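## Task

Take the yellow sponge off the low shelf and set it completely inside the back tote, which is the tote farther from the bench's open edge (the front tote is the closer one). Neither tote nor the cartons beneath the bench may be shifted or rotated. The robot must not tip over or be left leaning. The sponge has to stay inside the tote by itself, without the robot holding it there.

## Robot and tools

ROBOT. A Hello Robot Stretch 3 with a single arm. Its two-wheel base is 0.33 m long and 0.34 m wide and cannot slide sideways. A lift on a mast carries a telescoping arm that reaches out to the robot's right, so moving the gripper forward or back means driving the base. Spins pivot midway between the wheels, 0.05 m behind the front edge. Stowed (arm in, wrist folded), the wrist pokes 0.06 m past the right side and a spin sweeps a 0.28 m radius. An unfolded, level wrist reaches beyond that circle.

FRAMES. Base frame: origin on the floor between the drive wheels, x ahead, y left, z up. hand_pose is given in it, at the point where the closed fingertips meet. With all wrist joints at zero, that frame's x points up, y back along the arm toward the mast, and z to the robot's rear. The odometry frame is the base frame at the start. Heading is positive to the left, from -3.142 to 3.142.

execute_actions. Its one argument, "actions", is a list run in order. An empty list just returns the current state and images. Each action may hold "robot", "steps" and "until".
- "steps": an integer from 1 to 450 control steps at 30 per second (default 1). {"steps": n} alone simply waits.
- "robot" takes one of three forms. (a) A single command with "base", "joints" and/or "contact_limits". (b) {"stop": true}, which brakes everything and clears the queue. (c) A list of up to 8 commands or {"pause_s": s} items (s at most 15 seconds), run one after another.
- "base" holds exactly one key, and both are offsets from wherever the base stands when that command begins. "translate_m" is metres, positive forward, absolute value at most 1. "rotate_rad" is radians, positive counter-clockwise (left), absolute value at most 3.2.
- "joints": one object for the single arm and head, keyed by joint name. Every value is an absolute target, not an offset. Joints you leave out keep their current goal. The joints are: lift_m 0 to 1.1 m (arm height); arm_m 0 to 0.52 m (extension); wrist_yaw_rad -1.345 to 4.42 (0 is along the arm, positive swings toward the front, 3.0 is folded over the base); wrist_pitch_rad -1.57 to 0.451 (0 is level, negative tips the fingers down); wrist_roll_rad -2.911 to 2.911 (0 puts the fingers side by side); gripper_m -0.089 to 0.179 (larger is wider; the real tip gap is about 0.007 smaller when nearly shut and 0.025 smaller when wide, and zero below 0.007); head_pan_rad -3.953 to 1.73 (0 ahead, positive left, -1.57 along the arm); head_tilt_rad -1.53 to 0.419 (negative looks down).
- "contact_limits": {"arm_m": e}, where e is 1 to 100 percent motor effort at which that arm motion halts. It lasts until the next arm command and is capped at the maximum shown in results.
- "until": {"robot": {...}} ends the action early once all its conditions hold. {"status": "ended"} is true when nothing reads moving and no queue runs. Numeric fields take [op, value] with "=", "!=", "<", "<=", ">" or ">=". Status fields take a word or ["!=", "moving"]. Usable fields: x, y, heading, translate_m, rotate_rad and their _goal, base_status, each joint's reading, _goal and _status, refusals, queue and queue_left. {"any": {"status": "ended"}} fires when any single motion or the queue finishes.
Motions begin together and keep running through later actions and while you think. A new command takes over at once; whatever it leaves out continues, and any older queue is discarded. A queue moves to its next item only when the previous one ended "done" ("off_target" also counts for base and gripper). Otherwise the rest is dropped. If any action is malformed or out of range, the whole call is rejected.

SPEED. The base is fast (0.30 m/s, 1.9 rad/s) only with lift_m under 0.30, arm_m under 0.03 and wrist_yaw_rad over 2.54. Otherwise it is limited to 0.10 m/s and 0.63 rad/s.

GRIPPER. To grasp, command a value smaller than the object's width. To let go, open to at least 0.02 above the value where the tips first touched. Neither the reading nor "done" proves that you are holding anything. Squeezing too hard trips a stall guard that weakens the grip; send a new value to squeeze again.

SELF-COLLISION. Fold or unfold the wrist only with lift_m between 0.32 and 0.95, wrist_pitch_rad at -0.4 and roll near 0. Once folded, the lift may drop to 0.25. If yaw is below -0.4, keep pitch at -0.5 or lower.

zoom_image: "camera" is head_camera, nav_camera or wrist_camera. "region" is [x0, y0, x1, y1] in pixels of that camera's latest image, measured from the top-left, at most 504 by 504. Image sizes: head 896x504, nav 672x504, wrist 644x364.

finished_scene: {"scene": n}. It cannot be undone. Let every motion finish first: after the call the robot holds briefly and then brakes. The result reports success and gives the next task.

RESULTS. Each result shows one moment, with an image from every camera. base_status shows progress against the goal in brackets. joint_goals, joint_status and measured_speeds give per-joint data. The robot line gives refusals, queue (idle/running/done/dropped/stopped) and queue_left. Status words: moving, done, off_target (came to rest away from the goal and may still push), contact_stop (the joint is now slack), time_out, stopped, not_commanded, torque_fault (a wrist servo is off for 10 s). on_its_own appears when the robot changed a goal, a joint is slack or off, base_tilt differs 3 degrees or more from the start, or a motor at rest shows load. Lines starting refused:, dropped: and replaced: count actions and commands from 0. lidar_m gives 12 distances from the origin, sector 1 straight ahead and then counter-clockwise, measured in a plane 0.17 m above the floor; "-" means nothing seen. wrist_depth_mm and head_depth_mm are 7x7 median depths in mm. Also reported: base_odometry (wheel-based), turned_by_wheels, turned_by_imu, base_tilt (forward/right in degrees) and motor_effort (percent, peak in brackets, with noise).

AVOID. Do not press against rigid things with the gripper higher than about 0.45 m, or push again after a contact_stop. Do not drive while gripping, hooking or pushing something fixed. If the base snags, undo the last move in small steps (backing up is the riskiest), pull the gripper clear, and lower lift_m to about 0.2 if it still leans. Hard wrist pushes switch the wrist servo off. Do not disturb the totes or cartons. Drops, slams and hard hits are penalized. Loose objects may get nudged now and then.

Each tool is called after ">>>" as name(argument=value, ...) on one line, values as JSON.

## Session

>>> execute_actions(actions=[{"robot":{"joints":{"head_tilt_rad":-0.6,"head_pan_rad":-0.8}},"steps":60,"until":{"robot":{"status":"ended"}}}])

Scene clock: 1.00 s.
robot.base_odometry: x=+0.000 y=+0.000 heading=+0.000 (m, m, rad; robot's odometry frame)
robot.turned_by_wheels: +0.000 (rad since the last result)
robot.turned_by_imu: +0.000 (rad since the last result)
robot.base_tilt: forward=+0.2 right=+1.8 (deg)
robot.lidar_m: 0.99 1.11 1.97 1.92 2.18 1.25 1.24 1.38 2.44 2.15 1.19 1.00
robot.head_depth_mm: 2473 2674 2963 2458 1847 1475 1229 / 2306 2598 2947 2472 1852 1486 1234 / 2125 2346 2641 2386 1803 1484 1236 / 1979 2174 1394 2404 1604 1487 1245 / 1840 1980 1285 2099 1557 1485 1243 / 1730 1823 1202 1987 1481 1415 1243 / 1626 1728 1069 2001 1499 1376 1249
robot.base_status: not_commanded
robot.joint_positions: lift_m=+0.557 arm_m=+0.002 wrist_yaw_rad=+3.129 wrist_pitch_rad=-0.354 wrist_roll_rad=+0.014 gripper_m=+0.037 head_pan_rad=-0.793 head_tilt_rad=-0.592
robot.joint_goals: lift_m=+0.557 arm_m=+0.002 wrist_yaw_rad=+3.129 wrist_pitch_rad=-0.354 wrist_roll_rad=+0.014 gripper_m=+0.037 head_pan_rad=-0.800 head_tilt_rad=-0.600
robot.joint_status: lift_m=not_commanded arm_m=not_commanded wrist_yaw_rad=not_commanded wrist_pitch_rad=not_commanded wrist_roll_rad=not_commanded gripper_m=not_commanded head_pan_rad=done head_tilt_rad=done
robot.measured_speeds: translate_m=+0.000 rotate_rad=+0.000 lift_m=+0.000 arm_m=+0.000 wrist_yaw_rad=+0.000 wrist_pitch_rad=+0.000 wrist_roll_rad=+0.000 head_pan_rad=+0.000 head_tilt_rad=+0.000
robot: refusals=0 queue=done queue_left=0
robot.motor_effort: left_wheel=+0(0) right_wheel=-1(0) lift_m=+29(28) arm_m=-1(0) wrist_yaw_rad=+0(0) wrist_pitch_rad=+4(4) wrist_roll_rad=+0(1) gripper_m=+0(0) head_pan_rad=-5(45) head_tilt_rad=-4(41) (%)
robot.hand_pose: x=-0.0184 y=+0.0850 z=+0.5843 quat_wxyz=(+0.130, +0.701, +0.120, +0.691) (m; robot's base frame)
robot.wrist_depth_mm: - - - - - - - / - - - - - - - / - - - - - - - / - - - - - - - / - - - - - - - / 906 903 - 885 - 874 866 / 786 767 762 793 743 756 755
pictures: head_camera (sideways: a quarter turn clockwise sets it upright), nav_camera (sideways: a quarter turn counterclockwise sets it upright), wrist_camera
camera_calibration (this result's frames):
head_camera: T_world_to_cam=[[-0.343566, 0.403625, -0.847967, 1.12814], [0.746115, 0.665658, 0.0145485, -0.0273662], [0.570328, -0.627683, -0.529849, 0.638819], [0, 0, 0, 1]] pos_world=[0.0436737, -0.0361554, 1.29551]
nav_camera: T_world_to_cam=[[0.445464, -0.396027, 0.802948, -1.00685], [-0.708148, -0.704606, 0.0453466, 0.00646468], [0.547803, -0.588806, -0.594322, 0.728332], [0, 0, 0, 1]] pos_world=[0.0541107, 0.034661, 1.24102]
wrist_camera: T_world_to_cam=[[0.998694, -0.0151185, -0.0488124, 0.0507952], [-0.0495289, -0.521438, -0.85185, 0.572903], [-0.0125739, 0.853155, -0.521506, 0.394988], [0, 0, 0, 1]] pos_world=[-0.017387, -0.0374849, 0.696496]
Images, in order (width x height): head_camera 896x504, nav_camera 672x504, wrist_camera 644x364.

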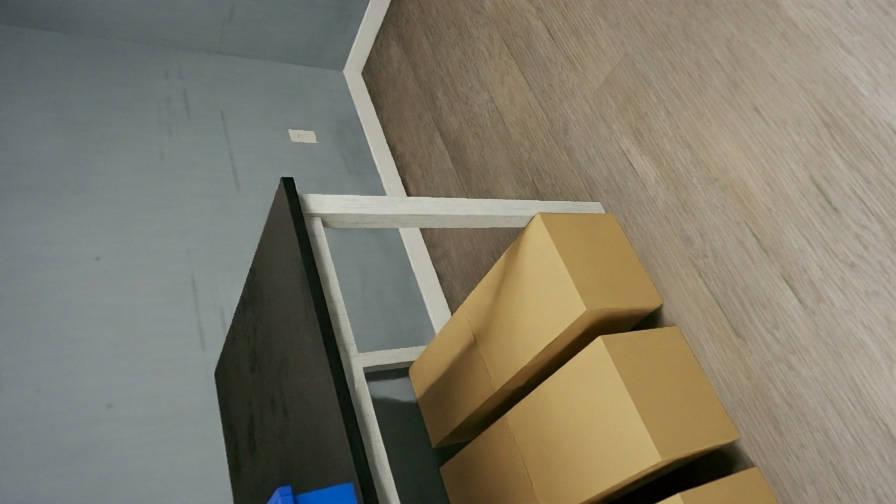

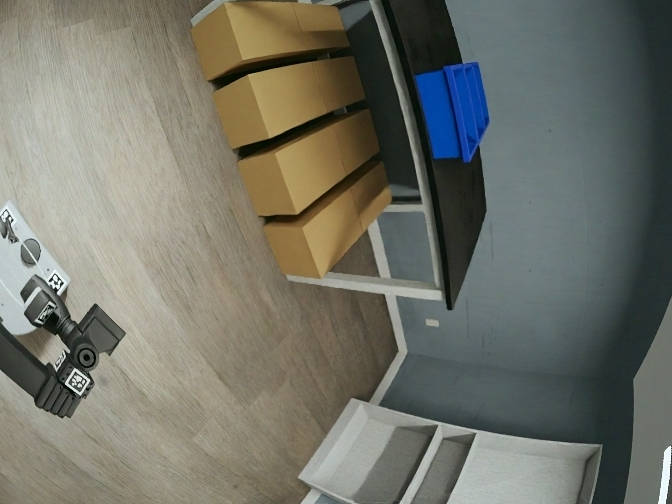

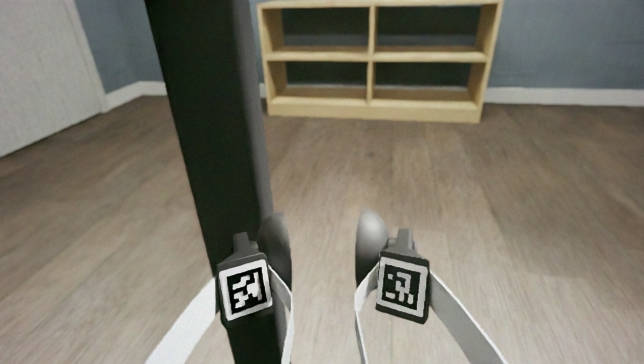

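>>> execute_actions(actions=[{"robot":{"joints":{"head_pan_rad":1.3,"head_tilt_rad":-0.5,"lift_m":0.27}},"steps":90,"until":{"robot":{"status":"ended"}}}])

Scene clock: 19.33 s.
robot.base_odometry: x=+0.000 y=+0.000 heading=+0.000 (m, m, rad; robot's odometry frame)
robot.turned_by_wheels: +0.000 (rad since the last result)
robot.turned_by_imu: -0.001 (rad since the last result)
robot.base_tilt: forward=+0.4 right=+1.7 (deg)
robot.lidar_m: 0.99 1.12 1.97 1.92 2.19 1.25 1.24 1.38 2.43 2.15 1.19 1.00
robot.head_depth_mm: 2023 2201 2412 2624 2044 1583 1295 / 2015 2183 2399 2571 2044 1593 1294 / 1995 2172 2326 2412 2074 1590 1304 / 1973 2141 2291 2449 2066 1605 1302 / 1937 2106 2249 2448 2080 1603 1305 / 1930 2082 2225 2436 2081 1614 1313 / 1912 2090 2217 2310 2088 1618 1321
robot.base_status: not_commanded
robot.joint_positions: lift_m=+0.273 arm_m=+0.002 wrist_yaw_rad=+3.129 wrist_pitch_rad=-0.355 wrist_roll_rad=+0.014 gripper_m=+0.037 head_pan_rad=+1.293 head_tilt_rad=-0.508
robot.joint_goals: lift_m=+0.270 arm_m=+0.002 wrist_yaw_rad=+3.129 wrist_pitch_rad=-0.355 wrist_roll_rad=+0.014 gripper_m=+0.037 head_pan_rad=+1.300 head_tilt_rad=-0.500
robot.joint_status: lift_m=moving arm_m=not_commanded wrist_yaw_rad=not_commanded wrist_pitch_rad=not_commanded wrist_roll_rad=not_commanded gripper_m=not_commanded head_pan_rad=done head_tilt_rad=done
robot.measured_speeds: translate_m=+0.000 rotate_rad=+0.000 lift_m=-0.034 arm_m=+0.000 wrist_yaw_rad=+0.000 wrist_pitch_rad=+0.000 wrist_roll_rad=+0.000 head_pan_rad=+0.000 head_tilt_rad=+0.000
robot: refusals=0 queue=running queue_left=0
robot.motor_effort: left_wheel=+0(0) right_wheel=-1(0) lift_m=+25(29) arm_m=+0(0) wrist_yaw_rad=+0(0) wrist_pitch_rad=+3(4) wrist_roll_rad=+0(0) gripper_m=+0(0) head_pan_rad=+4(48) head_tilt_rad=+4(17) (%)
robot.hand_pose: x=-0.0184 y=+0.0849 z=+0.2996 quat_wxyz=(+0.130, +0.701, +0.120, +0.691) (m; robot's base frame)
robot.wrist_depth_mm: - - - - - - - / - - - - - - - / - - - - - - - / 831 829 - 814 797 784 766 / 663 668 - 632 654 627 620 / 549 544 - 530 - 514 517 / 474 476 - - 448 451 445
pictures: head_camera (sideways: a quarter turn clockwise sets it upright), nav_camera (sideways: a quarter turn counterclockwise sets it upright), wrist_camera
camera_calibration (this result's frames):
head_camera: T_world_to_cam=[[-0.161948, -0.426962, -0.88965, 1.1814], [-0.947128, 0.320311, 0.0186868, -0.0224268], [0.276986, 0.845638, -0.456261, 0.544861], [0, 0, 0, 1]] pos_world=[0.019165, 0.0508405, 1.30005]
nav_camera: T_world_to_cam=[[0.106144, 0.515346, 0.850384, -1.06663], [0.960891, -0.273148, 0.045595, -0.00404486], [0.255778, 0.812286, -0.524184, 0.638862], [0, 0, 0, 1]] pos_world=[-0.0463044, 0.0296385, 1.24211]
wrist_camera: T_world_to_cam=[[0.998693, -0.0151586, -0.0488102, 0.0369014], [-0.0495377, -0.522134, -0.851424, 0.330277], [-0.0125791, 0.852729, -0.522202, 0.246846], [0, 0, 0, 1]] pos_world=[-0.0173869, -0.0374844, 0.41191]
Images, in order (width x height): head_camera 896x504, nav_camera 672x504, wrist_camera 644x364.

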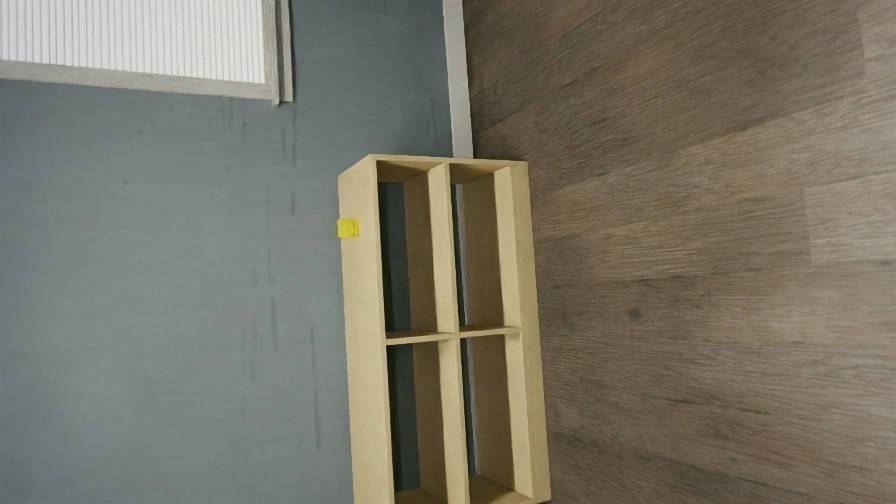

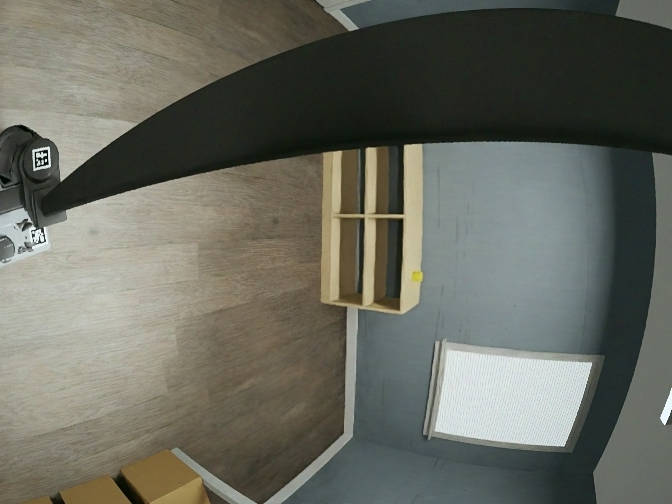

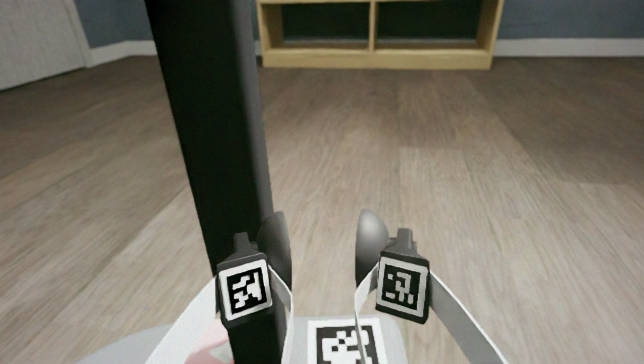

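>>> execute_actions(actions=[{"robot":[{"joints":{"head_pan_rad":-1.57,"head_tilt_rad":-0.8,"wrist_pitch_rad":-0.4},"base":{"rotate_rad":1.15}},{"base":{"translate_m":1}},{"base":{"translate_m":0.45}},{"base":{"rotate_rad":1.77}},{"joints":{"lift_m":0.75}},{"joints":{"wrist_yaw_rad":0,"gripper_m":0.16}}],"steps":450,"until":{"robot":{"status":"ended"}}},{"steps":450,"until":{"robot":{"status":"ended"}}}])

Scene clock: 53.67 s.
robot.base_odometry: x=+0.592 y=+1.323 heading=+2.920 (m, m, rad; robot's odometry frame)
robot.turned_by_wheels: +2.920 (rad since the last result)
robot.turned_by_imu: +2.874 (rad since the last result)
robot.base_tilt: forward=+0.4 right=+1.7 (deg)
robot.lidar_m: 2.13 1.92 2.16 3.54 1.07 1.19 1.60 1.30 0.53 0.64 0.65 1.13
robot.head_depth_mm: 759 869 1009 1211 1457 1327 - / 754 862 1003 1172 1370 1317 - / 754 856 998 992 855 1029 - / 748 854 992 994 858 1096 1139 / 747 850 986 995 861 1168 1139 / 740 845 977 998 864 1164 1144 / 740 839 975 1000 867 1094 1143
robot.base_status: done (rotate_rad +1.7699 of +1.7700)
robot.joint_positions: lift_m=+0.750 arm_m=+0.002 wrist_yaw_rad=+0.004 wrist_pitch_rad=-0.415 wrist_roll_rad=+0.014 gripper_m=+0.160 head_pan_rad=-1.563 head_tilt_rad=-0.791
robot.joint_goals: lift_m=+0.750 arm_m=+0.002 wrist_yaw_rad=+0.000 wrist_pitch_rad=-0.400 wrist_roll_rad=+0.014 gripper_m=+0.160 head_pan_rad=-1.570 head_tilt_rad=-0.800
robot.joint_status: lift_m=done arm_m=not_commanded wrist_yaw_rad=done wrist_pitch_rad=done wrist_roll_rad=not_commanded gripper_m=done head_pan_rad=done head_tilt_rad=done
robot.measured_speeds: translate_m=+0.000 rotate_rad=+0.000 lift_m=+0.000 arm_m=+0.000 wrist_yaw_rad=+0.000 wrist_pitch_rad=+0.000 wrist_roll_rad=+0.000 head_pan_rad=+0.000 head_tilt_rad=+0.000
robot: refusals=0 queue=done queue_left=0
robot.motor_effort: left_wheel=-2(7) right_wheel=+3(15) lift_m=+33(33) arm_m=-1(1) wrist_yaw_rad=-4(4) wrist_pitch_rad=+4(4) wrist_roll_rad=+0(0) gripper_m=+0(84) head_pan_rad=-4(49) head_tilt_rad=-5(31) (%)
robot.hand_pose: x=-0.0207 y=-0.3718 z=+0.7632 quat_wxyz=(+0.688, +0.146, -0.696, -0.146) (m; robot's base frame)
robot.wrist_depth_mm: 581 588 597 593 611 610 604 / 627 633 638 649 656 670 676 / 670 674 628 626 700 724 704 / 504 500 479 476 507 798 795 / 411 412 400 400 399 879 858 / 371 646 648 618 431 932 961 / - 574 582 571 544 926 911
pictures: head_camera (sideways: a quarter turn clockwise sets it upright), nav_camera (sideways: a quarter turn counterclockwise sets it upright), wrist_camera
camera_calibration (this result's frames):
head_camera: T_world_to_cam=[[0.0334745, 0.685663, -0.727149, 0.968348], [0.999021, -0.0439997, 0.00450087, -0.0158255], [-0.0289082, -0.726588, -0.686465, 0.846215], [0, 0, 0, 1]] pos_world=[0.00785761, -0.0498079, 1.2851]
nav_camera: T_world_to_cam=[[0.0448541, -0.74102, 0.669983, -0.831111], [-0.99883, -0.0211296, 0.0434999, 0.0106536], [-0.0180779, -0.67115, -0.741101, 0.9227], [0, 0, 0, 1]] pos_world=[0.0646003, 0.00362546, 1.24018]
wrist_camera: T_world_to_cam=[[-0.998818, 0.00207565, -0.0485633, 0.0197939], [0.0409923, 0.572873, -0.818618, 0.870403], [0.0261215, -0.819641, -0.572281, 0.29552], [0, 0, 0, 1]] pos_world=[-0.0236288, -0.256452, 0.88261]
Images, in order (width x height): head_camera 896x504, nav_camera 672x504, wrist_camera 644x364.

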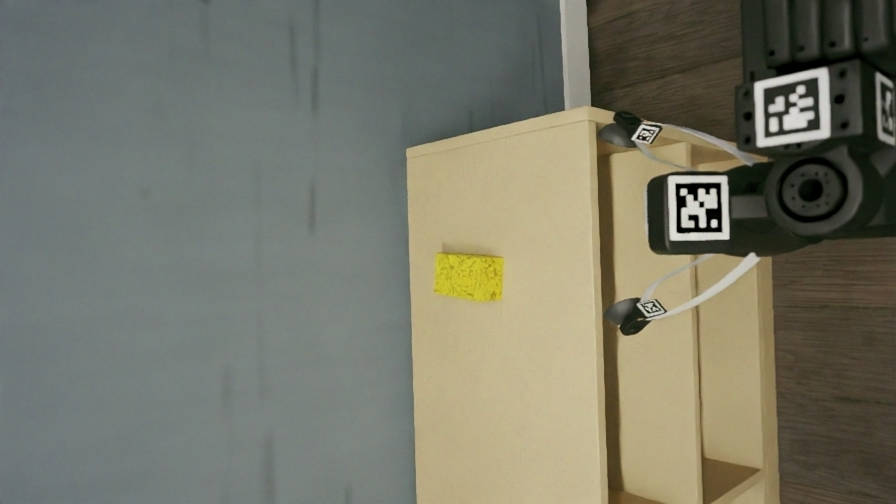

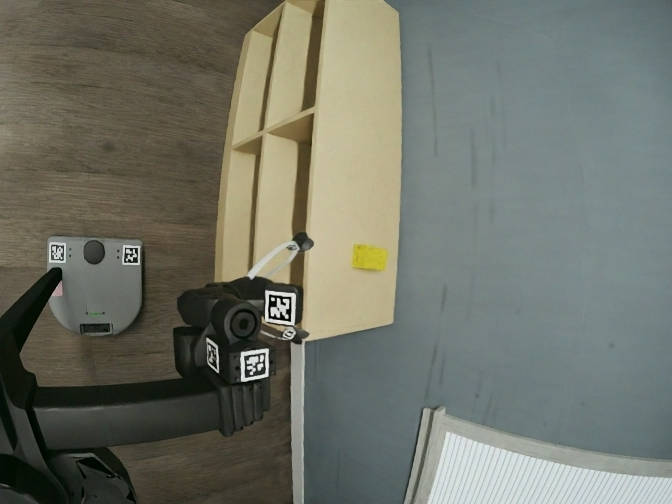

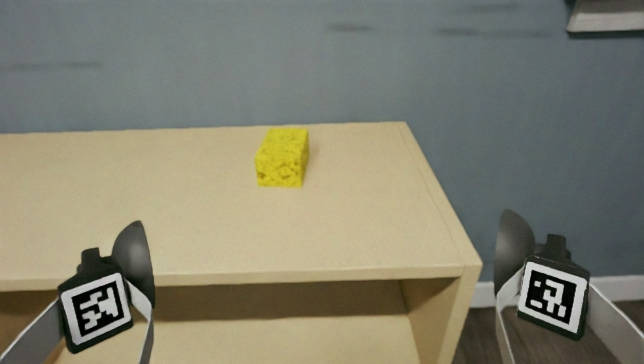

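>>> execute_actions(actions=[{"robot":[{"joints":{"arm_m":0.3},"base":{"translate_m":0.057}},{"joints":{"lift_m":0.63}}],"steps":450,"until":{"robot":{"status":"ended"}}}])

Scene clock: 66.57 s.
robot.base_odometry: x=+0.537 y=+1.336 heading=+2.920 (m, m, rad; robot's odometry frame)
robot.turned_by_wheels: +0.000 (rad since the last result)
robot.turned_by_imu: -0.001 (rad since the last result)
robot.base_tilt: forward=+0.3 right=+1.7 (deg)
robot.lidar_m: 2.08 1.87 2.09 3.53 1.10 1.11 1.66 1.31 0.55 0.86 0.61 1.08
robot.head_depth_mm: 757 866 1008 1209 1449 1309 1144 / 753 860 1004 1056 852 - 1114 / 752 857 997 1024 1054 1179 1134 / 749 853 992 1025 871 1174 1142 / 744 851 986 1000 858 1166 1141 / 743 845 981 1001 860 1161 1140 / 736 838 970 1001 862 1041 1142
robot.base_status: done (translate_m +0.0570 of +0.0570)
robot.joint_positions: lift_m=+0.630 arm_m=+0.300 wrist_yaw_rad=+0.002 wrist_pitch_rad=-0.415 wrist_roll_rad=+0.014 gripper_m=+0.160 head_pan_rad=-1.563 head_tilt_rad=-0.791
robot.joint_goals: lift_m=+0.630 arm_m=+0.300 wrist_yaw_rad=+0.000 wrist_pitch_rad=-0.400 wrist_roll_rad=+0.014 gripper_m=+0.160 head_pan_rad=-1.570 head_tilt_rad=-0.800
robot.joint_status: lift_m=done arm_m=done wrist_yaw_rad=done wrist_pitch_rad=done wrist_roll_rad=not_commanded gripper_m=done head_pan_rad=done head_tilt_rad=done
robot.measured_speeds: translate_m=+0.000 rotate_rad=+0.000 lift_m=+0.000 arm_m=+0.000 wrist_yaw_rad=+0.000 wrist_pitch_rad=+0.000 wrist_roll_rad=+0.000 head_pan_rad=+0.000 head_tilt_rad=+0.000
robot: refusals=0 queue=done queue_left=0
robot.motor_effort: left_wheel=-2(4) right_wheel=+3(8) lift_m=+24(33) arm_m=+3(0) wrist_yaw_rad=-3(5) wrist_pitch_rad=+3(4) wrist_roll_rad=-1(0) gripper_m=+0(0) head_pan_rad=-3(3) head_tilt_rad=-5(6) (%)
robot.hand_pose: x=-0.0210 y=-0.6695 z=+0.6436 quat_wxyz=(+0.688, +0.146, -0.696, -0.146) (m; robot's base frame)
robot.wrist_depth_mm: 321 324 331 329 333 338 336 / 346 350 352 355 359 366 370 / 371 368 367 374 377 342 403 / 287 281 279 193 268 269 276 / 230 231 219 157 221 226 218 / 200 192 186 160 183 185 186 / - 162 164 162 161 161 155
pictures: head_camera (sideways: a quarter turn clockwise sets it upright), nav_camera (sideways: a quarter turn counterclockwise sets it upright), wrist_camera
camera_calibration (this result's frames):
head_camera: T_world_to_cam=[[0.0334748, 0.685663, -0.727149, 0.968348], [0.999021, -0.044, 0.00450086, -0.0158255], [-0.0289085, -0.726588, -0.686465, 0.846215], [0, 0, 0, 1]] pos_world=[0.00785759, -0.0498079, 1.2851]
nav_camera: T_world_to_cam=[[0.0448538, -0.74102, 0.669983, -0.831111], [-0.99883, -0.0211292, 0.0434999, 0.0106536], [-0.0180781, -0.67115, -0.741101, 0.9227], [0, 0, 0, 1]] pos_world=[0.0646003, 0.00362545, 1.24018]
wrist_camera: T_world_to_cam=[[-0.998814, 0.00343846, -0.0485633, 0.0152079], [0.041774, 0.572817, -0.818618, 0.942988], [0.0250031, -0.819676, -0.572281, -0.0169735], [0, 0, 0, 1]] pos_world=[-0.0237781, -0.554124, 0.762972]
Images, in order (width x height): head_camera 896x504, nav_camera 672x504, wrist_camera 644x364.

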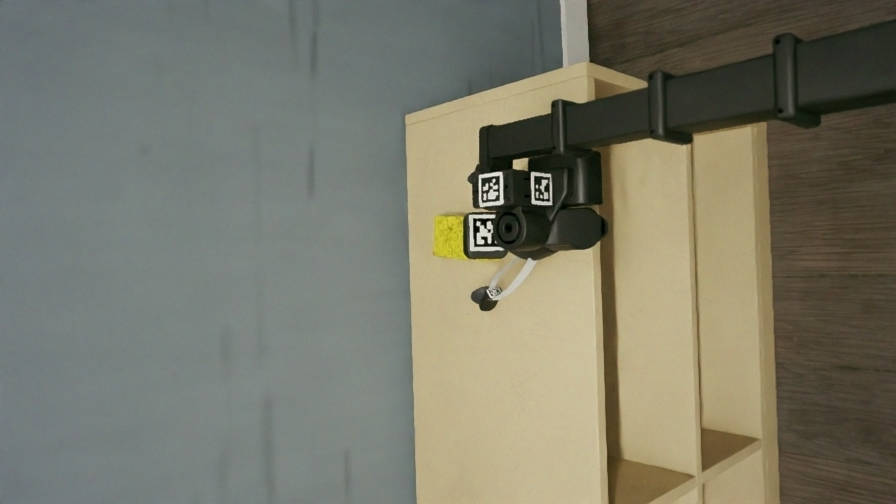

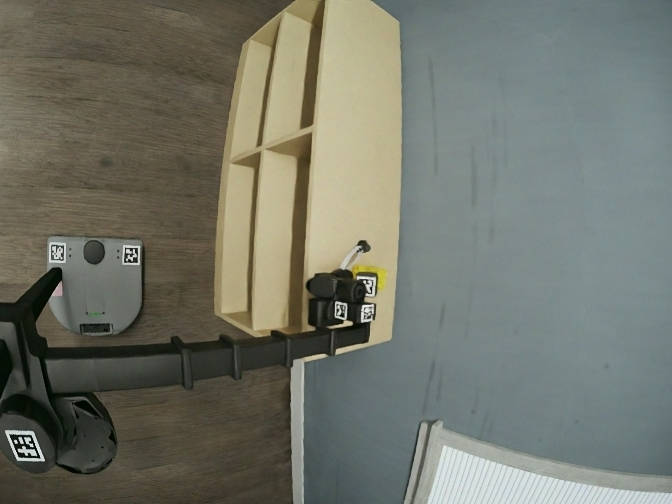

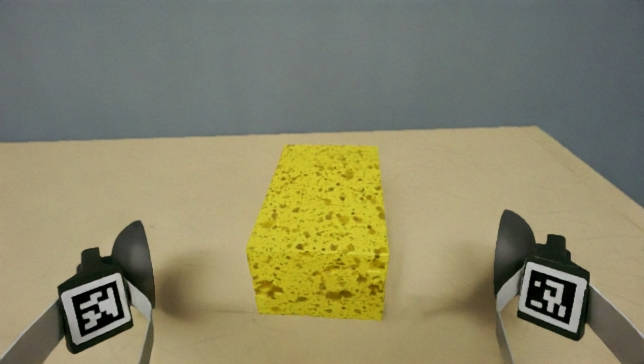

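>>> execute_actions(actions=[{"robot":[{"joints":{"arm_m":0.335,"lift_m":0.62}},{"joints":{"gripper_m":0.02}},{"joints":{"lift_m":0.69}},{"joints":{"arm_m":0,"head_pan_rad":-2.4,"head_tilt_rad":-0.8}},{"joints":{"wrist_yaw_rad":3.0}},{"joints":{"lift_m":0.285}},{"base":{"translate_m":-0.5}},{"base":{"rotate_rad":-1.57}}],"steps":450,"until":{"robot":{"status":"ended"}}},{"steps":450,"until":{"robot":{"status":"ended"}}},{"robot":{"base":{"translate_m":-0.4}},"steps":450,"until":{"robot":{"status":"ended"}}}])

Scene clock: 112.20 s.
robot.base_odometry: x=+0.937 y=+0.836 heading=+1.350 (m, m, rad; robot's odometry frame)
robot.turned_by_wheels: -1.570 (rad since the last result)
robot.turned_by_imu: -1.552 (rad since the last result)
robot.base_tilt: forward=+0.3 right=+1.7 (deg)
robot.lidar_m: 1.00 0.93 1.71 2.56 2.28 2.74 1.05 0.48 0.62 1.17 1.21 1.37
robot.head_depth_mm: 1155 918 788 1525 1480 1309 1134 / 1173 971 697 1452 1293 1280 1139 / 1240 976 701 602 1132 1104 1138 / 1376 978 700 679 1191 1198 1139 / 1363 986 705 1458 1260 1308 1140 / 1252 993 767 1510 1427 1316 1142 / 1137 994 1326 1462 1523 1315 1139
robot.base_status: done (translate_m -0.4000 of -0.4000)
robot.joint_positions: lift_m=+0.285 arm_m=+0.002 wrist_yaw_rad=+2.997 wrist_pitch_rad=-0.416 wrist_roll_rad=+0.014 gripper_m=+0.040 head_pan_rad=-2.393 head_tilt_rad=-0.791
robot.joint_goals: lift_m=+0.285 arm_m=+0.000 wrist_yaw_rad=+3.000 wrist_pitch_rad=-0.400 wrist_roll_rad=+0.014 gripper_m=+0.039 head_pan_rad=-2.400 head_tilt_rad=-0.800
robot.joint_status: lift_m=done arm_m=done wrist_yaw_rad=done wrist_pitch_rad=done wrist_roll_rad=not_commanded gripper_m=done head_pan_rad=done head_tilt_rad=done
robot.measured_speeds: translate_m=+0.000 rotate_rad=+0.000 lift_m=+0.000 arm_m=+0.000 wrist_yaw_rad=+0.000 wrist_pitch_rad=+0.000 wrist_roll_rad=+0.000 head_pan_rad=+0.000 head_tilt_rad=+0.000
robot: refusals=0 queue=done queue_left=0
robot.on_its_own: gripper_m is held at +0.039, not at your +0.020, by its stall guard, which is not easing now
robot.motor_effort: left_wheel=+2(9) right_wheel=-3(13) lift_m=+25(34) arm_m=-3(2) wrist_yaw_rad=+3(5) wrist_pitch_rad=+4(4) wrist_roll_rad=-1(1) gripper_m=-20(98) head_pan_rad=-3(48) head_tilt_rad=-5(6) (%)
robot.hand_pose: x=+0.0110 y=+0.0751 z=+0.2983 quat_wxyz=(+0.197, +0.705, +0.095, +0.675) (m; robot's base frame)
robot.wrist_depth_mm: - - - - - - - / - - - - - - - / - - - 966 958 954 903 / 772 - 759 177 712 730 717 / 627 643 153 144 149 598 587 / 533 519 120 120 119 513 512 / 467 - 126 122 127 443 436
pictures: head_camera (sideways: a quarter turn clockwise sets it upright), nav_camera (sideways: a quarter turn counterclockwise sets it upright), wrist_camera
camera_calibration (this result's frames):
head_camera: T_world_to_cam=[[0.528729, 0.438159, -0.726954, 0.965073], [0.641721, -0.766925, 0.00448626, -0.013627], [-0.555554, -0.468873, -0.686672, 0.849696], [0, 0, 0, 1]] pos_world=[-0.0294663, -0.0349068, 1.28509]
nav_camera: T_world_to_cam=[[-0.516708, -0.533308, 0.669772, -0.827411], [-0.689664, 0.722822, 0.043496, 0.00877277], [-0.507323, -0.439443, -0.741291, 0.925933], [0, 0, 0, 1]] pos_world=[0.0482673, -0.0407119, 1.24018]
wrist_camera: T_world_to_cam=[[0.987629, -0.149106, -0.0485512, 0.0174475], [-0.125003, -0.56167, -0.817864, 0.319237], [0.094679, 0.813815, -0.57336, 0.271856], [0, 0, 0, 1]] pos_world=[-0.0030651, -0.0393336, 0.417811]
Images, in order (width x height): head_camera 896x504, nav_camera 672x504, wrist_camera 644x364.

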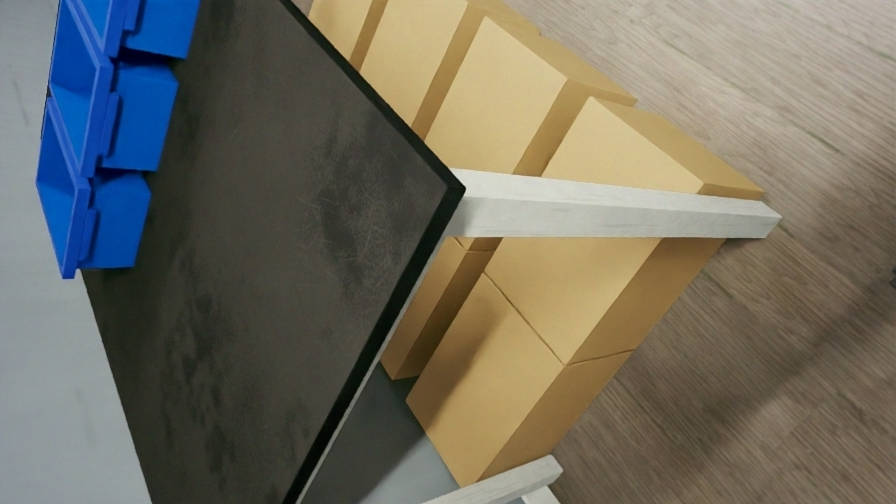

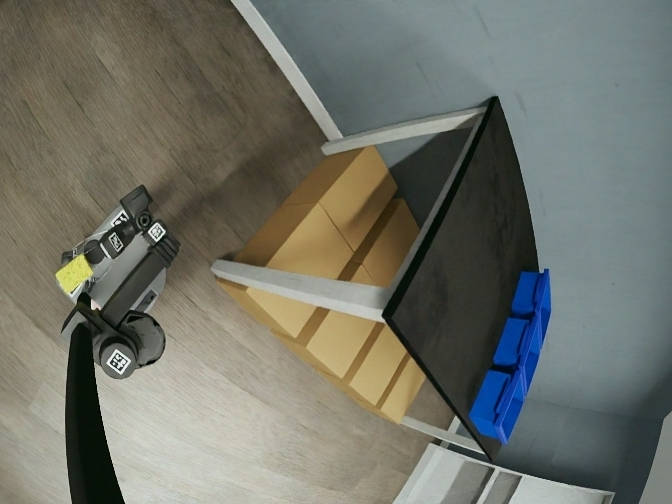

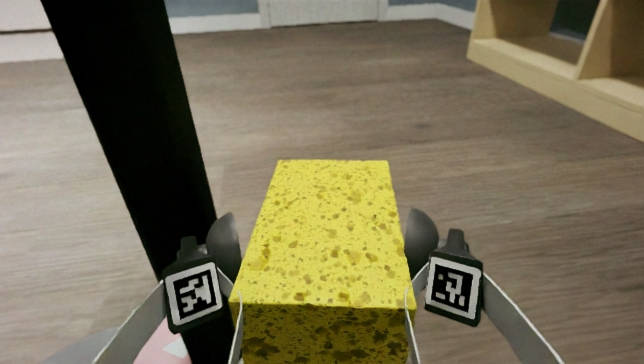

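>>> execute_actions(actions=[{"robot":[{"joints":{"lift_m":0.93,"head_pan_rad":-1.57,"head_tilt_rad":-0.45}},{"joints":{"wrist_yaw_rad":1.2},"base":{"translate_m":-0.15}},{"joints":{"lift_m":1.1,"wrist_yaw_rad":0},"base":{"translate_m":-1.0}},{"joints":{"arm_m":0.3}}],"steps":450,"until":{"robot":{"status":"ended"}}},{"steps":450,"until":{"robot":{"status":"ended"}}}])

Scene clock: 147.57 s.
robot.base_odometry: x=+0.685 y=-0.286 heading=+1.350 (m, m, rad; robot's odometry frame)
robot.turned_by_wheels: +0.000 (rad since the last result)
robot.turned_by_imu: -0.007 (rad since the last result)
robot.base_tilt: forward=+0.2 right=+1.8 (deg)
robot.lidar_m: 2.07 2.22 2.68 1.96 2.01 2.39 2.00 0.39 0.28 0.27 0.28 0.38
robot.head_depth_mm: 994 - 1175 940 644 364 385 / 993 1103 1195 942 493 389 367 / 992 - - 713 511 491 368 / 987 1044 - 711 506 494 366 / 983 1059 1146 716 507 496 362 / 979 1049 1134 711 505 497 358 / 975 1050 1132 984 488 435 354
robot.base_status: done (translate_m -1.0000 of -1.0000)
robot.joint_positions: lift_m=+1.099 arm_m=+0.300 wrist_yaw_rad=+0.002 wrist_pitch_rad=-0.416 wrist_roll_rad=+0.014 gripper_m=+0.040 head_pan_rad=-1.577 head_tilt_rad=-0.458
robot.joint_goals: lift_m=+1.100 arm_m=+0.300 wrist_yaw_rad=+0.000 wrist_pitch_rad=-0.400 wrist_roll_rad=+0.014 gripper_m=+0.039 head_pan_rad=-1.570 head_tilt_rad=-0.450
robot.joint_status: lift_m=done arm_m=done wrist_yaw_rad=done wrist_pitch_rad=done wrist_roll_rad=not_commanded gripper_m=done head_pan_rad=done head_tilt_rad=done
robot.measured_speeds: translate_m=+0.000 rotate_rad=+0.000 lift_m=+0.000 arm_m=+0.000 wrist_yaw_rad=+0.000 wrist_pitch_rad=+0.000 wrist_roll_rad=+0.000 head_pan_rad=+0.000 head_tilt_rad=+0.000
robot: refusals=0 queue=done queue_left=0
robot.on_its_own: gripper_m is held at +0.039, not at your +0.020, by its stall guard, which is not easing now
robot.motor_effort: left_wheel=+2(2) right_wheel=-3(9) lift_m=+33(34) arm_m=+3(6) wrist_yaw_rad=-3(5) wrist_pitch_rad=+4(5) wrist_roll_rad=-1(1) gripper_m=-20(20) head_pan_rad=+5(48) head_tilt_rad=+5(33) (%)
robot.hand_pose: x=-0.0210 y=-0.6693 z=+1.1117 quat_wxyz=(+0.687, +0.146, -0.696, -0.147) (m; robot's base frame)
robot.wrist_depth_mm: 583 571 579 586 586 593 609 / 621 631 635 641 647 651 652 / 660 673 667 672 688 690 686 / 590 414 417 177 506 544 553 / 474 360 434 143 149 451 450 / 261 257 121 120 119 390 386 / 222 222 217 122 126 319 328
pictures: head_camera (sideways: a quarter turn clockwise sets it upright), nav_camera (sideways: a quarter turn counterclockwise sets it upright), wrist_camera
camera_calibration (this result's frames):
head_camera: T_world_to_cam=[[0.0411244, 0.410174, -0.911079, 1.20812], [0.998354, -0.0533487, 0.0210458, -0.0373667], [-0.0399725, -0.910445, -0.411693, 0.488799], [0, 0, 0, 1]] pos_world=[0.00716069, -0.0525069, 1.30271]
nav_camera: T_world_to_cam=[[0.0363441, -0.482194, 0.87531, -1.09871], [-0.998932, 0.00746391, 0.0455888, 0.00791523], [-0.0285159, -0.876033, -0.481408, 0.58494], [0, 0, 0, 1]] pos_world=[0.0645185, -0.0174245, 1.24295]
wrist_camera: T_world_to_cam=[[-0.998814, 0.00355948, -0.0485587, 0.0380052], [0.0418014, 0.574065, -0.817742, 1.32594], [0.0249651, -0.818802, -0.573533, 0.253046], [0, 0, 0, 1]] pos_world=[-0.0237833, -0.554115, 1.23125]
Images, in order (width x height): head_camera 896x504, nav_camera 672x504, wrist_camera 644x364.

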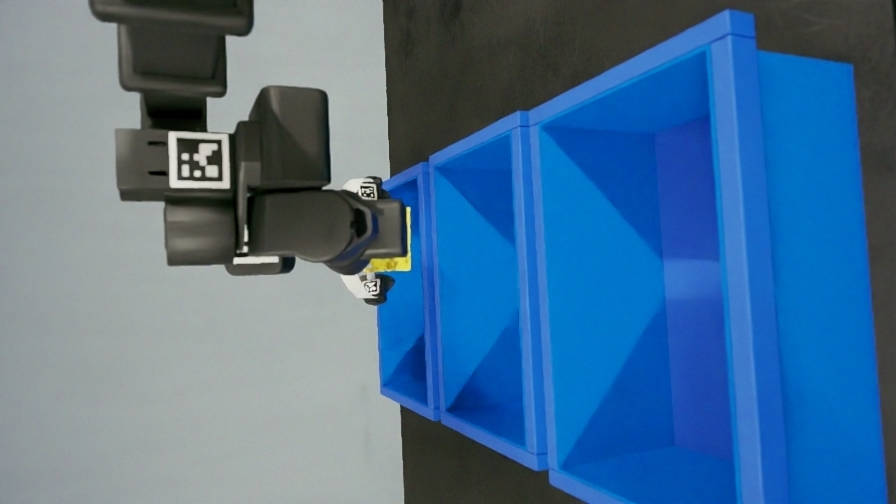

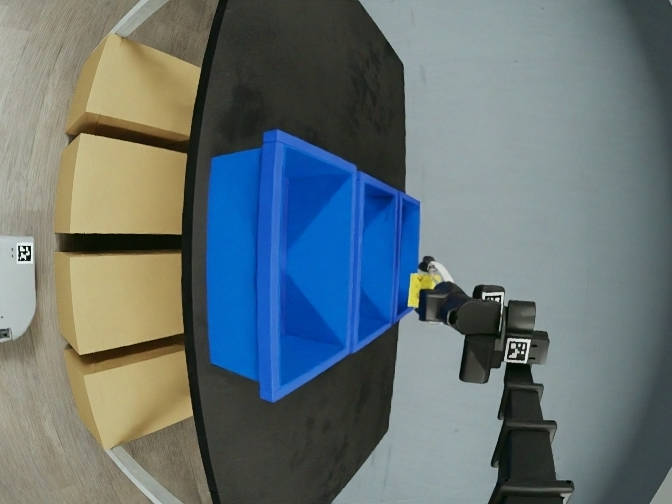

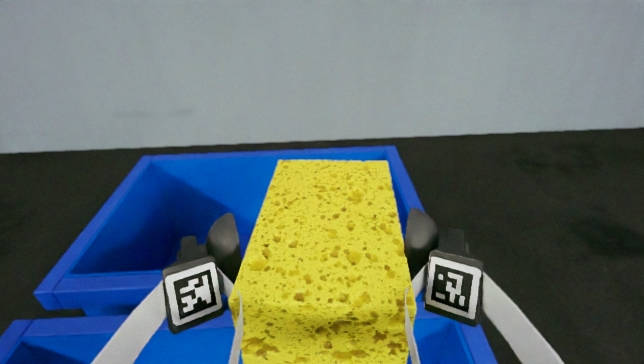

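>>> execute_actions(actions=[{"robot":[{"joints":{"arm_m":0.52},"base":{"translate_m":0.06}},{"joints":{"wrist_pitch_rad":-0.93}},{"joints":{"lift_m":1.08}}],"steps":300,"until":{"robot":{"status":"ended"}}}])

Scene clock: 157.70 s.
robot.base_odometry: x=+0.698 y=-0.228 heading=+1.350 (m, m, rad; robot's odometry frame)
robot.turned_by_wheels: +0.000 (rad since the last result)
robot.turned_by_imu: -0.001 (rad since the last result)
robot.base_tilt: forward=+0.3 right=+1.8 (deg)
robot.lidar_m: 2.01 2.16 2.67 1.96 2.01 2.45 2.06 0.39 0.28 0.27 0.28 0.38
robot.head_depth_mm: 1006 1054 1194 939 496 425 369 / 998 1052 1168 708 512 489 367 / 989 1048 1162 717 507 491 367 / 987 1042 - 716 503 493 363 / 982 1057 1147 714 506 495 359 / 974 1048 1137 972 496 393 356 / 972 1046 1132 979 665 487 392
robot.base_status: done (translate_m +0.0600 of +0.0600)
robot.joint_positions: lift_m=+1.080 arm_m=+0.520 wrist_yaw_rad=+0.002 wrist_pitch_rad=-0.937 wrist_roll_rad=+0.014 gripper_m=+0.040 head_pan_rad=-1.577 head_tilt_rad=-0.458
robot.joint_goals: lift_m=+1.080 arm_m=+0.520 wrist_yaw_rad=+0.000 wrist_pitch_rad=-0.930 wrist_roll_rad=+0.014 gripper_m=+0.039 head_pan_rad=-1.570 head_tilt_rad=-0.450
robot.joint_status: lift_m=done arm_m=done wrist_yaw_rad=done wrist_pitch_rad=done wrist_roll_rad=not_commanded gripper_m=done head_pan_rad=done head_tilt_rad=done
robot.measured_speeds: translate_m=+0.000 rotate_rad=+0.000 lift_m=+0.000 arm_m=+0.000 wrist_yaw_rad=+0.000 wrist_pitch_rad=+0.000 wrist_roll_rad=+0.000 head_pan_rad=+0.000 head_tilt_rad=+0.000
robot: refusals=0 queue=done queue_left=0
robot.on_its_own: gripper_m is held at +0.039, not at your +0.020, by its stall guard, which is not easing now
robot.motor_effort: left_wheel=+2(3) right_wheel=-4(7) lift_m=+25(32) arm_m=+3(2) wrist_yaw_rad=-3(3) wrist_pitch_rad=+1(3) wrist_roll_rad=-1(0) gripper_m=-20(19) head_pan_rad=+4(4) head_tilt_rad=+5(5) (%)
robot.hand_pose: x=-0.0213 y=-0.7971 z=+0.9982 quat_wxyz=(+0.627, +0.318, -0.635, -0.321) (m; robot's base frame)
robot.wrist_depth_mm: 353 183 186 184 184 185 184 / 182 202 205 212 213 216 168 / 184 237 249 255 261 246 167 / 182 253 270 178 265 251 170 / 180 246 251 143 149 242 171 / 177 229 120 120 119 227 173 / 175 216 216 123 127 216 173
pictures: head_camera (sideways: a quarter turn clockwise sets it upright), nav_camera (sideways: a quarter turn counterclockwise sets it upright), wrist_camera
camera_calibration (this result's frames):
head_camera: T_world_to_cam=[[0.0411166, 0.410111, -0.911108, 1.20815], [0.998355, -0.0533294, 0.0210491, -0.037371], [-0.0399564, -0.910475, -0.411629, 0.488716], [0, 0, 0, 1]] pos_world=[0.00716163, -0.0525068, 1.30272]
nav_camera: T_world_to_cam=[[0.0363531, -0.482132, 0.875344, -1.09875], [-0.998933, 0.00744925, 0.0455887, 0.00791534], [-0.0285005, -0.876067, -0.481347, 0.584859], [0, 0, 0, 1]] pos_world=[0.0645188, -0.0174276, 1.24295]
wrist_camera: T_world_to_cam=[[-0.998852, 0.0275461, -0.0391914, 0.0424179], [0.0415888, 0.904658, -0.424104, 1.17708], [0.0237724, -0.425247, -0.904765, 0.727642], [0, 0, 0, 1]] pos_world=[-0.023882, -0.756597, 1.15921]
Images, in order (width x height): head_camera 896x504, nav_camera 672x504, wrist_camera 644x364.

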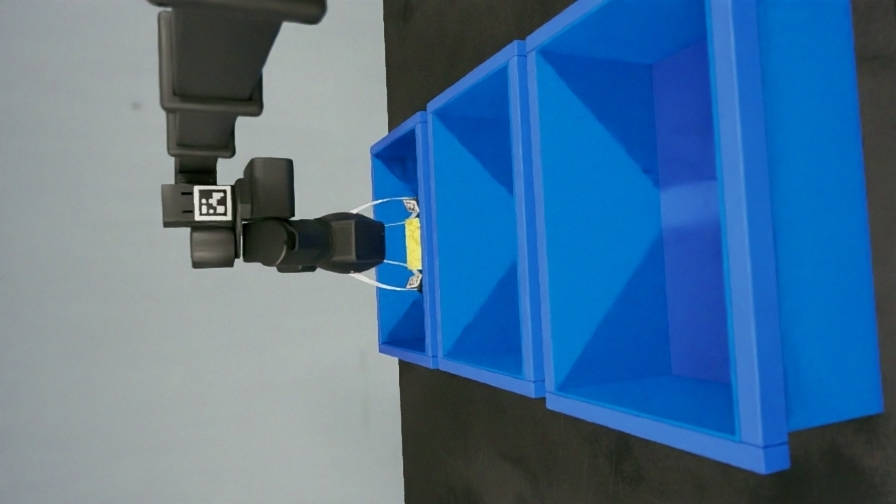

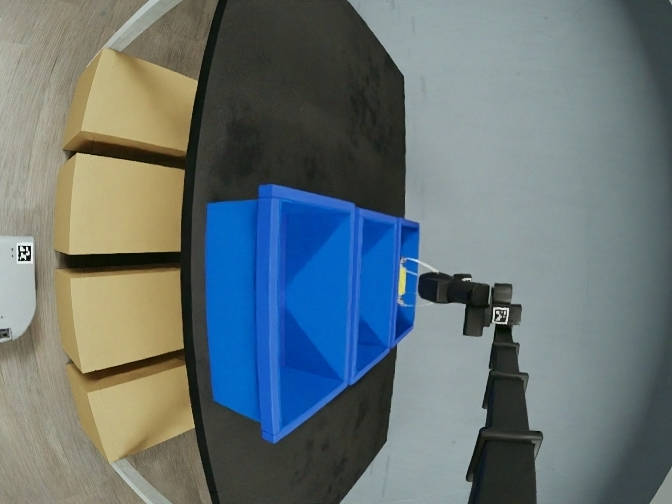

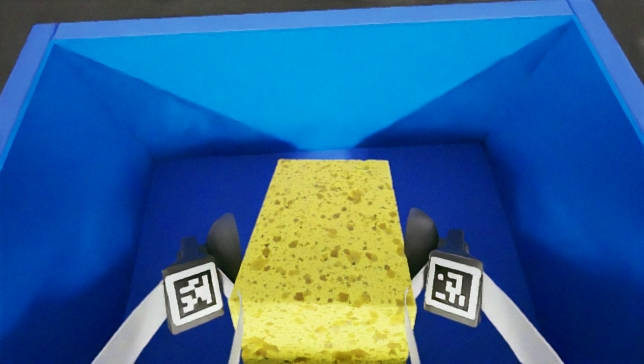

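>>> execute_actions(actions=[{"robot":[{"joints":{"lift_m":1.052}},{"joints":{"gripper_m":0.11}},{"joints":{"lift_m":1.1}},{"joints":{"wrist_pitch_rad":-0.7}}],"steps":200,"until":{"robot":{"status":"ended"}}}])

Scene clock: 166.87 s.
robot.base_odometry: x=+0.698 y=-0.228 heading=+1.350 (m, m, rad; robot's odometry frame)
robot.turned_by_wheels: +0.000 (rad since the last result)
robot.turned_by_imu: -0.001 (rad since the last result)
robot.base_tilt: forward=+0.2 right=+1.8 (deg)
robot.lidar_m: 2.00 2.16 2.68 1.96 2.01 2.46 2.07 0.39 0.28 0.27 0.28 0.38
robot.head_depth_mm: 994 - 1180 936 496 424 368 / 996 1104 1171 709 512 489 366 / 990 1060 1156 722 508 491 367 / 987 1045 1154 717 503 493 363 / 981 1059 1144 712 507 495 359 / 977 1053 1138 975 496 393 356 / 969 1045 1135 983 665 487 393
robot.base_status: done (translate_m +0.0600 of +0.0600)
robot.joint_positions: lift_m=+1.099 arm_m=+0.520 wrist_yaw_rad=+0.002 wrist_pitch_rad=-0.718 wrist_roll_rad=+0.014 gripper_m=+0.110 head_pan_rad=-1.577 head_tilt_rad=-0.458
robot.joint_goals: lift_m=+1.100 arm_m=+0.520 wrist_yaw_rad=+0.000 wrist_pitch_rad=-0.700 wrist_roll_rad=+0.014 gripper_m=+0.110 head_pan_rad=-1.570 head_tilt_rad=-0.450
robot.joint_status: lift_m=done arm_m=done wrist_yaw_rad=done wrist_pitch_rad=done wrist_roll_rad=not_commanded gripper_m=done head_pan_rad=done head_tilt_rad=done
robot.measured_speeds: translate_m=+0.000 rotate_rad=+0.000 lift_m=+0.000 arm_m=+0.000 wrist_yaw_rad=+0.000 wrist_pitch_rad=+0.000 wrist_roll_rad=+0.000 head_pan_rad=+0.000 head_tilt_rad=+0.000
robot: refusals=0 queue=done queue_left=0
robot.motor_effort: left_wheel=+2(2) right_wheel=-3(3) lift_m=+32(35) arm_m=+3(3) wrist_yaw_rad=-2(3) wrist_pitch_rad=+5(5) wrist_roll_rad=-1(1) gripper_m=+0(80) head_pan_rad=+3(4) head_tilt_rad=+5(5) (%)
robot.hand_pose: x=-0.0212 y=-0.8419 z=+1.0506 quat_wxyz=(+0.658, +0.248, -0.666, -0.250) (m; robot's base frame)
robot.wrist_depth_mm: 414 427 430 444 438 444 456 / 465 474 467 466 473 476 461 / 422 421 415 418 405 414 403 / 371 219 223 220 223 219 357 / 259 236 261 267 272 237 199 / 183 218 293 287 288 223 173 / 173 257 267 221 262 252 165
pictures: head_camera (sideways: a quarter turn clockwise sets it upright), nav_camera (sideways: a quarter turn counterclockwise sets it upright), wrist_camera
camera_calibration (this result's frames):
head_camera: T_world_to_cam=[[0.0411166, 0.410111, -0.911108, 1.20815], [0.998355, -0.0533293, 0.0210491, -0.037371], [-0.0399563, -0.910475, -0.411629, 0.488716], [0, 0, 0, 1]] pos_world=[0.00716164, -0.0525068, 1.30272]
nav_camera: T_world_to_cam=[[0.0363532, -0.482132, 0.875344, -1.09875], [-0.998933, 0.00744913, 0.0455887, 0.00791534], [-0.0285004, -0.876067, -0.481347, 0.584859], [0, 0, 0, 1]] pos_world=[0.0645188, -0.0174275, 1.24295]
wrist_camera: T_world_to_cam=[[-0.998838, 0.0181598, -0.0446387, 0.0436427], [0.0416594, 0.791018, -0.610373, 1.33986], [0.0242258, -0.611524, -0.790855, 0.479584], [0, 0, 0, 1]] pos_world=[-0.0238439, -0.767367, 1.19904]
Images, in order (width x height): head_camera 896x504, nav_camera 672x504, wrist_camera 644x364.

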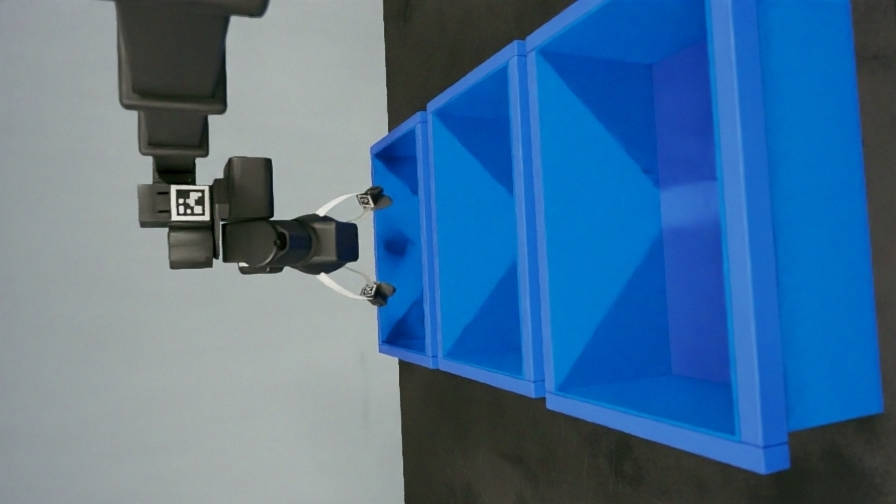

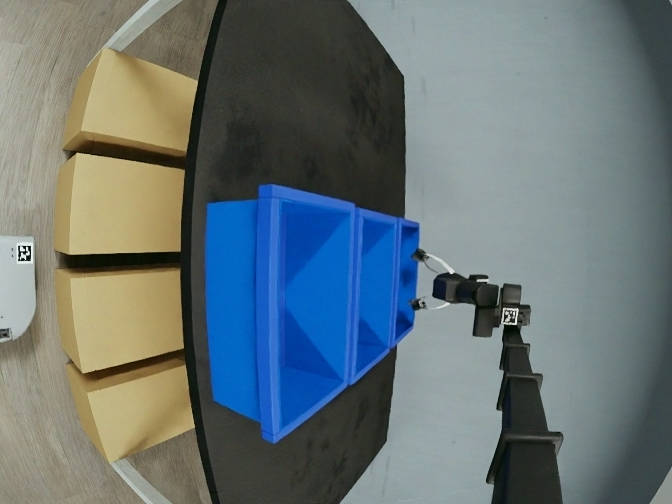

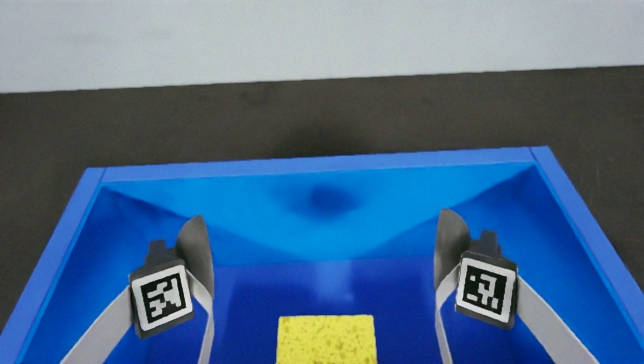

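>>> finished_scene(scene=2)

The scene is finished: the task was done.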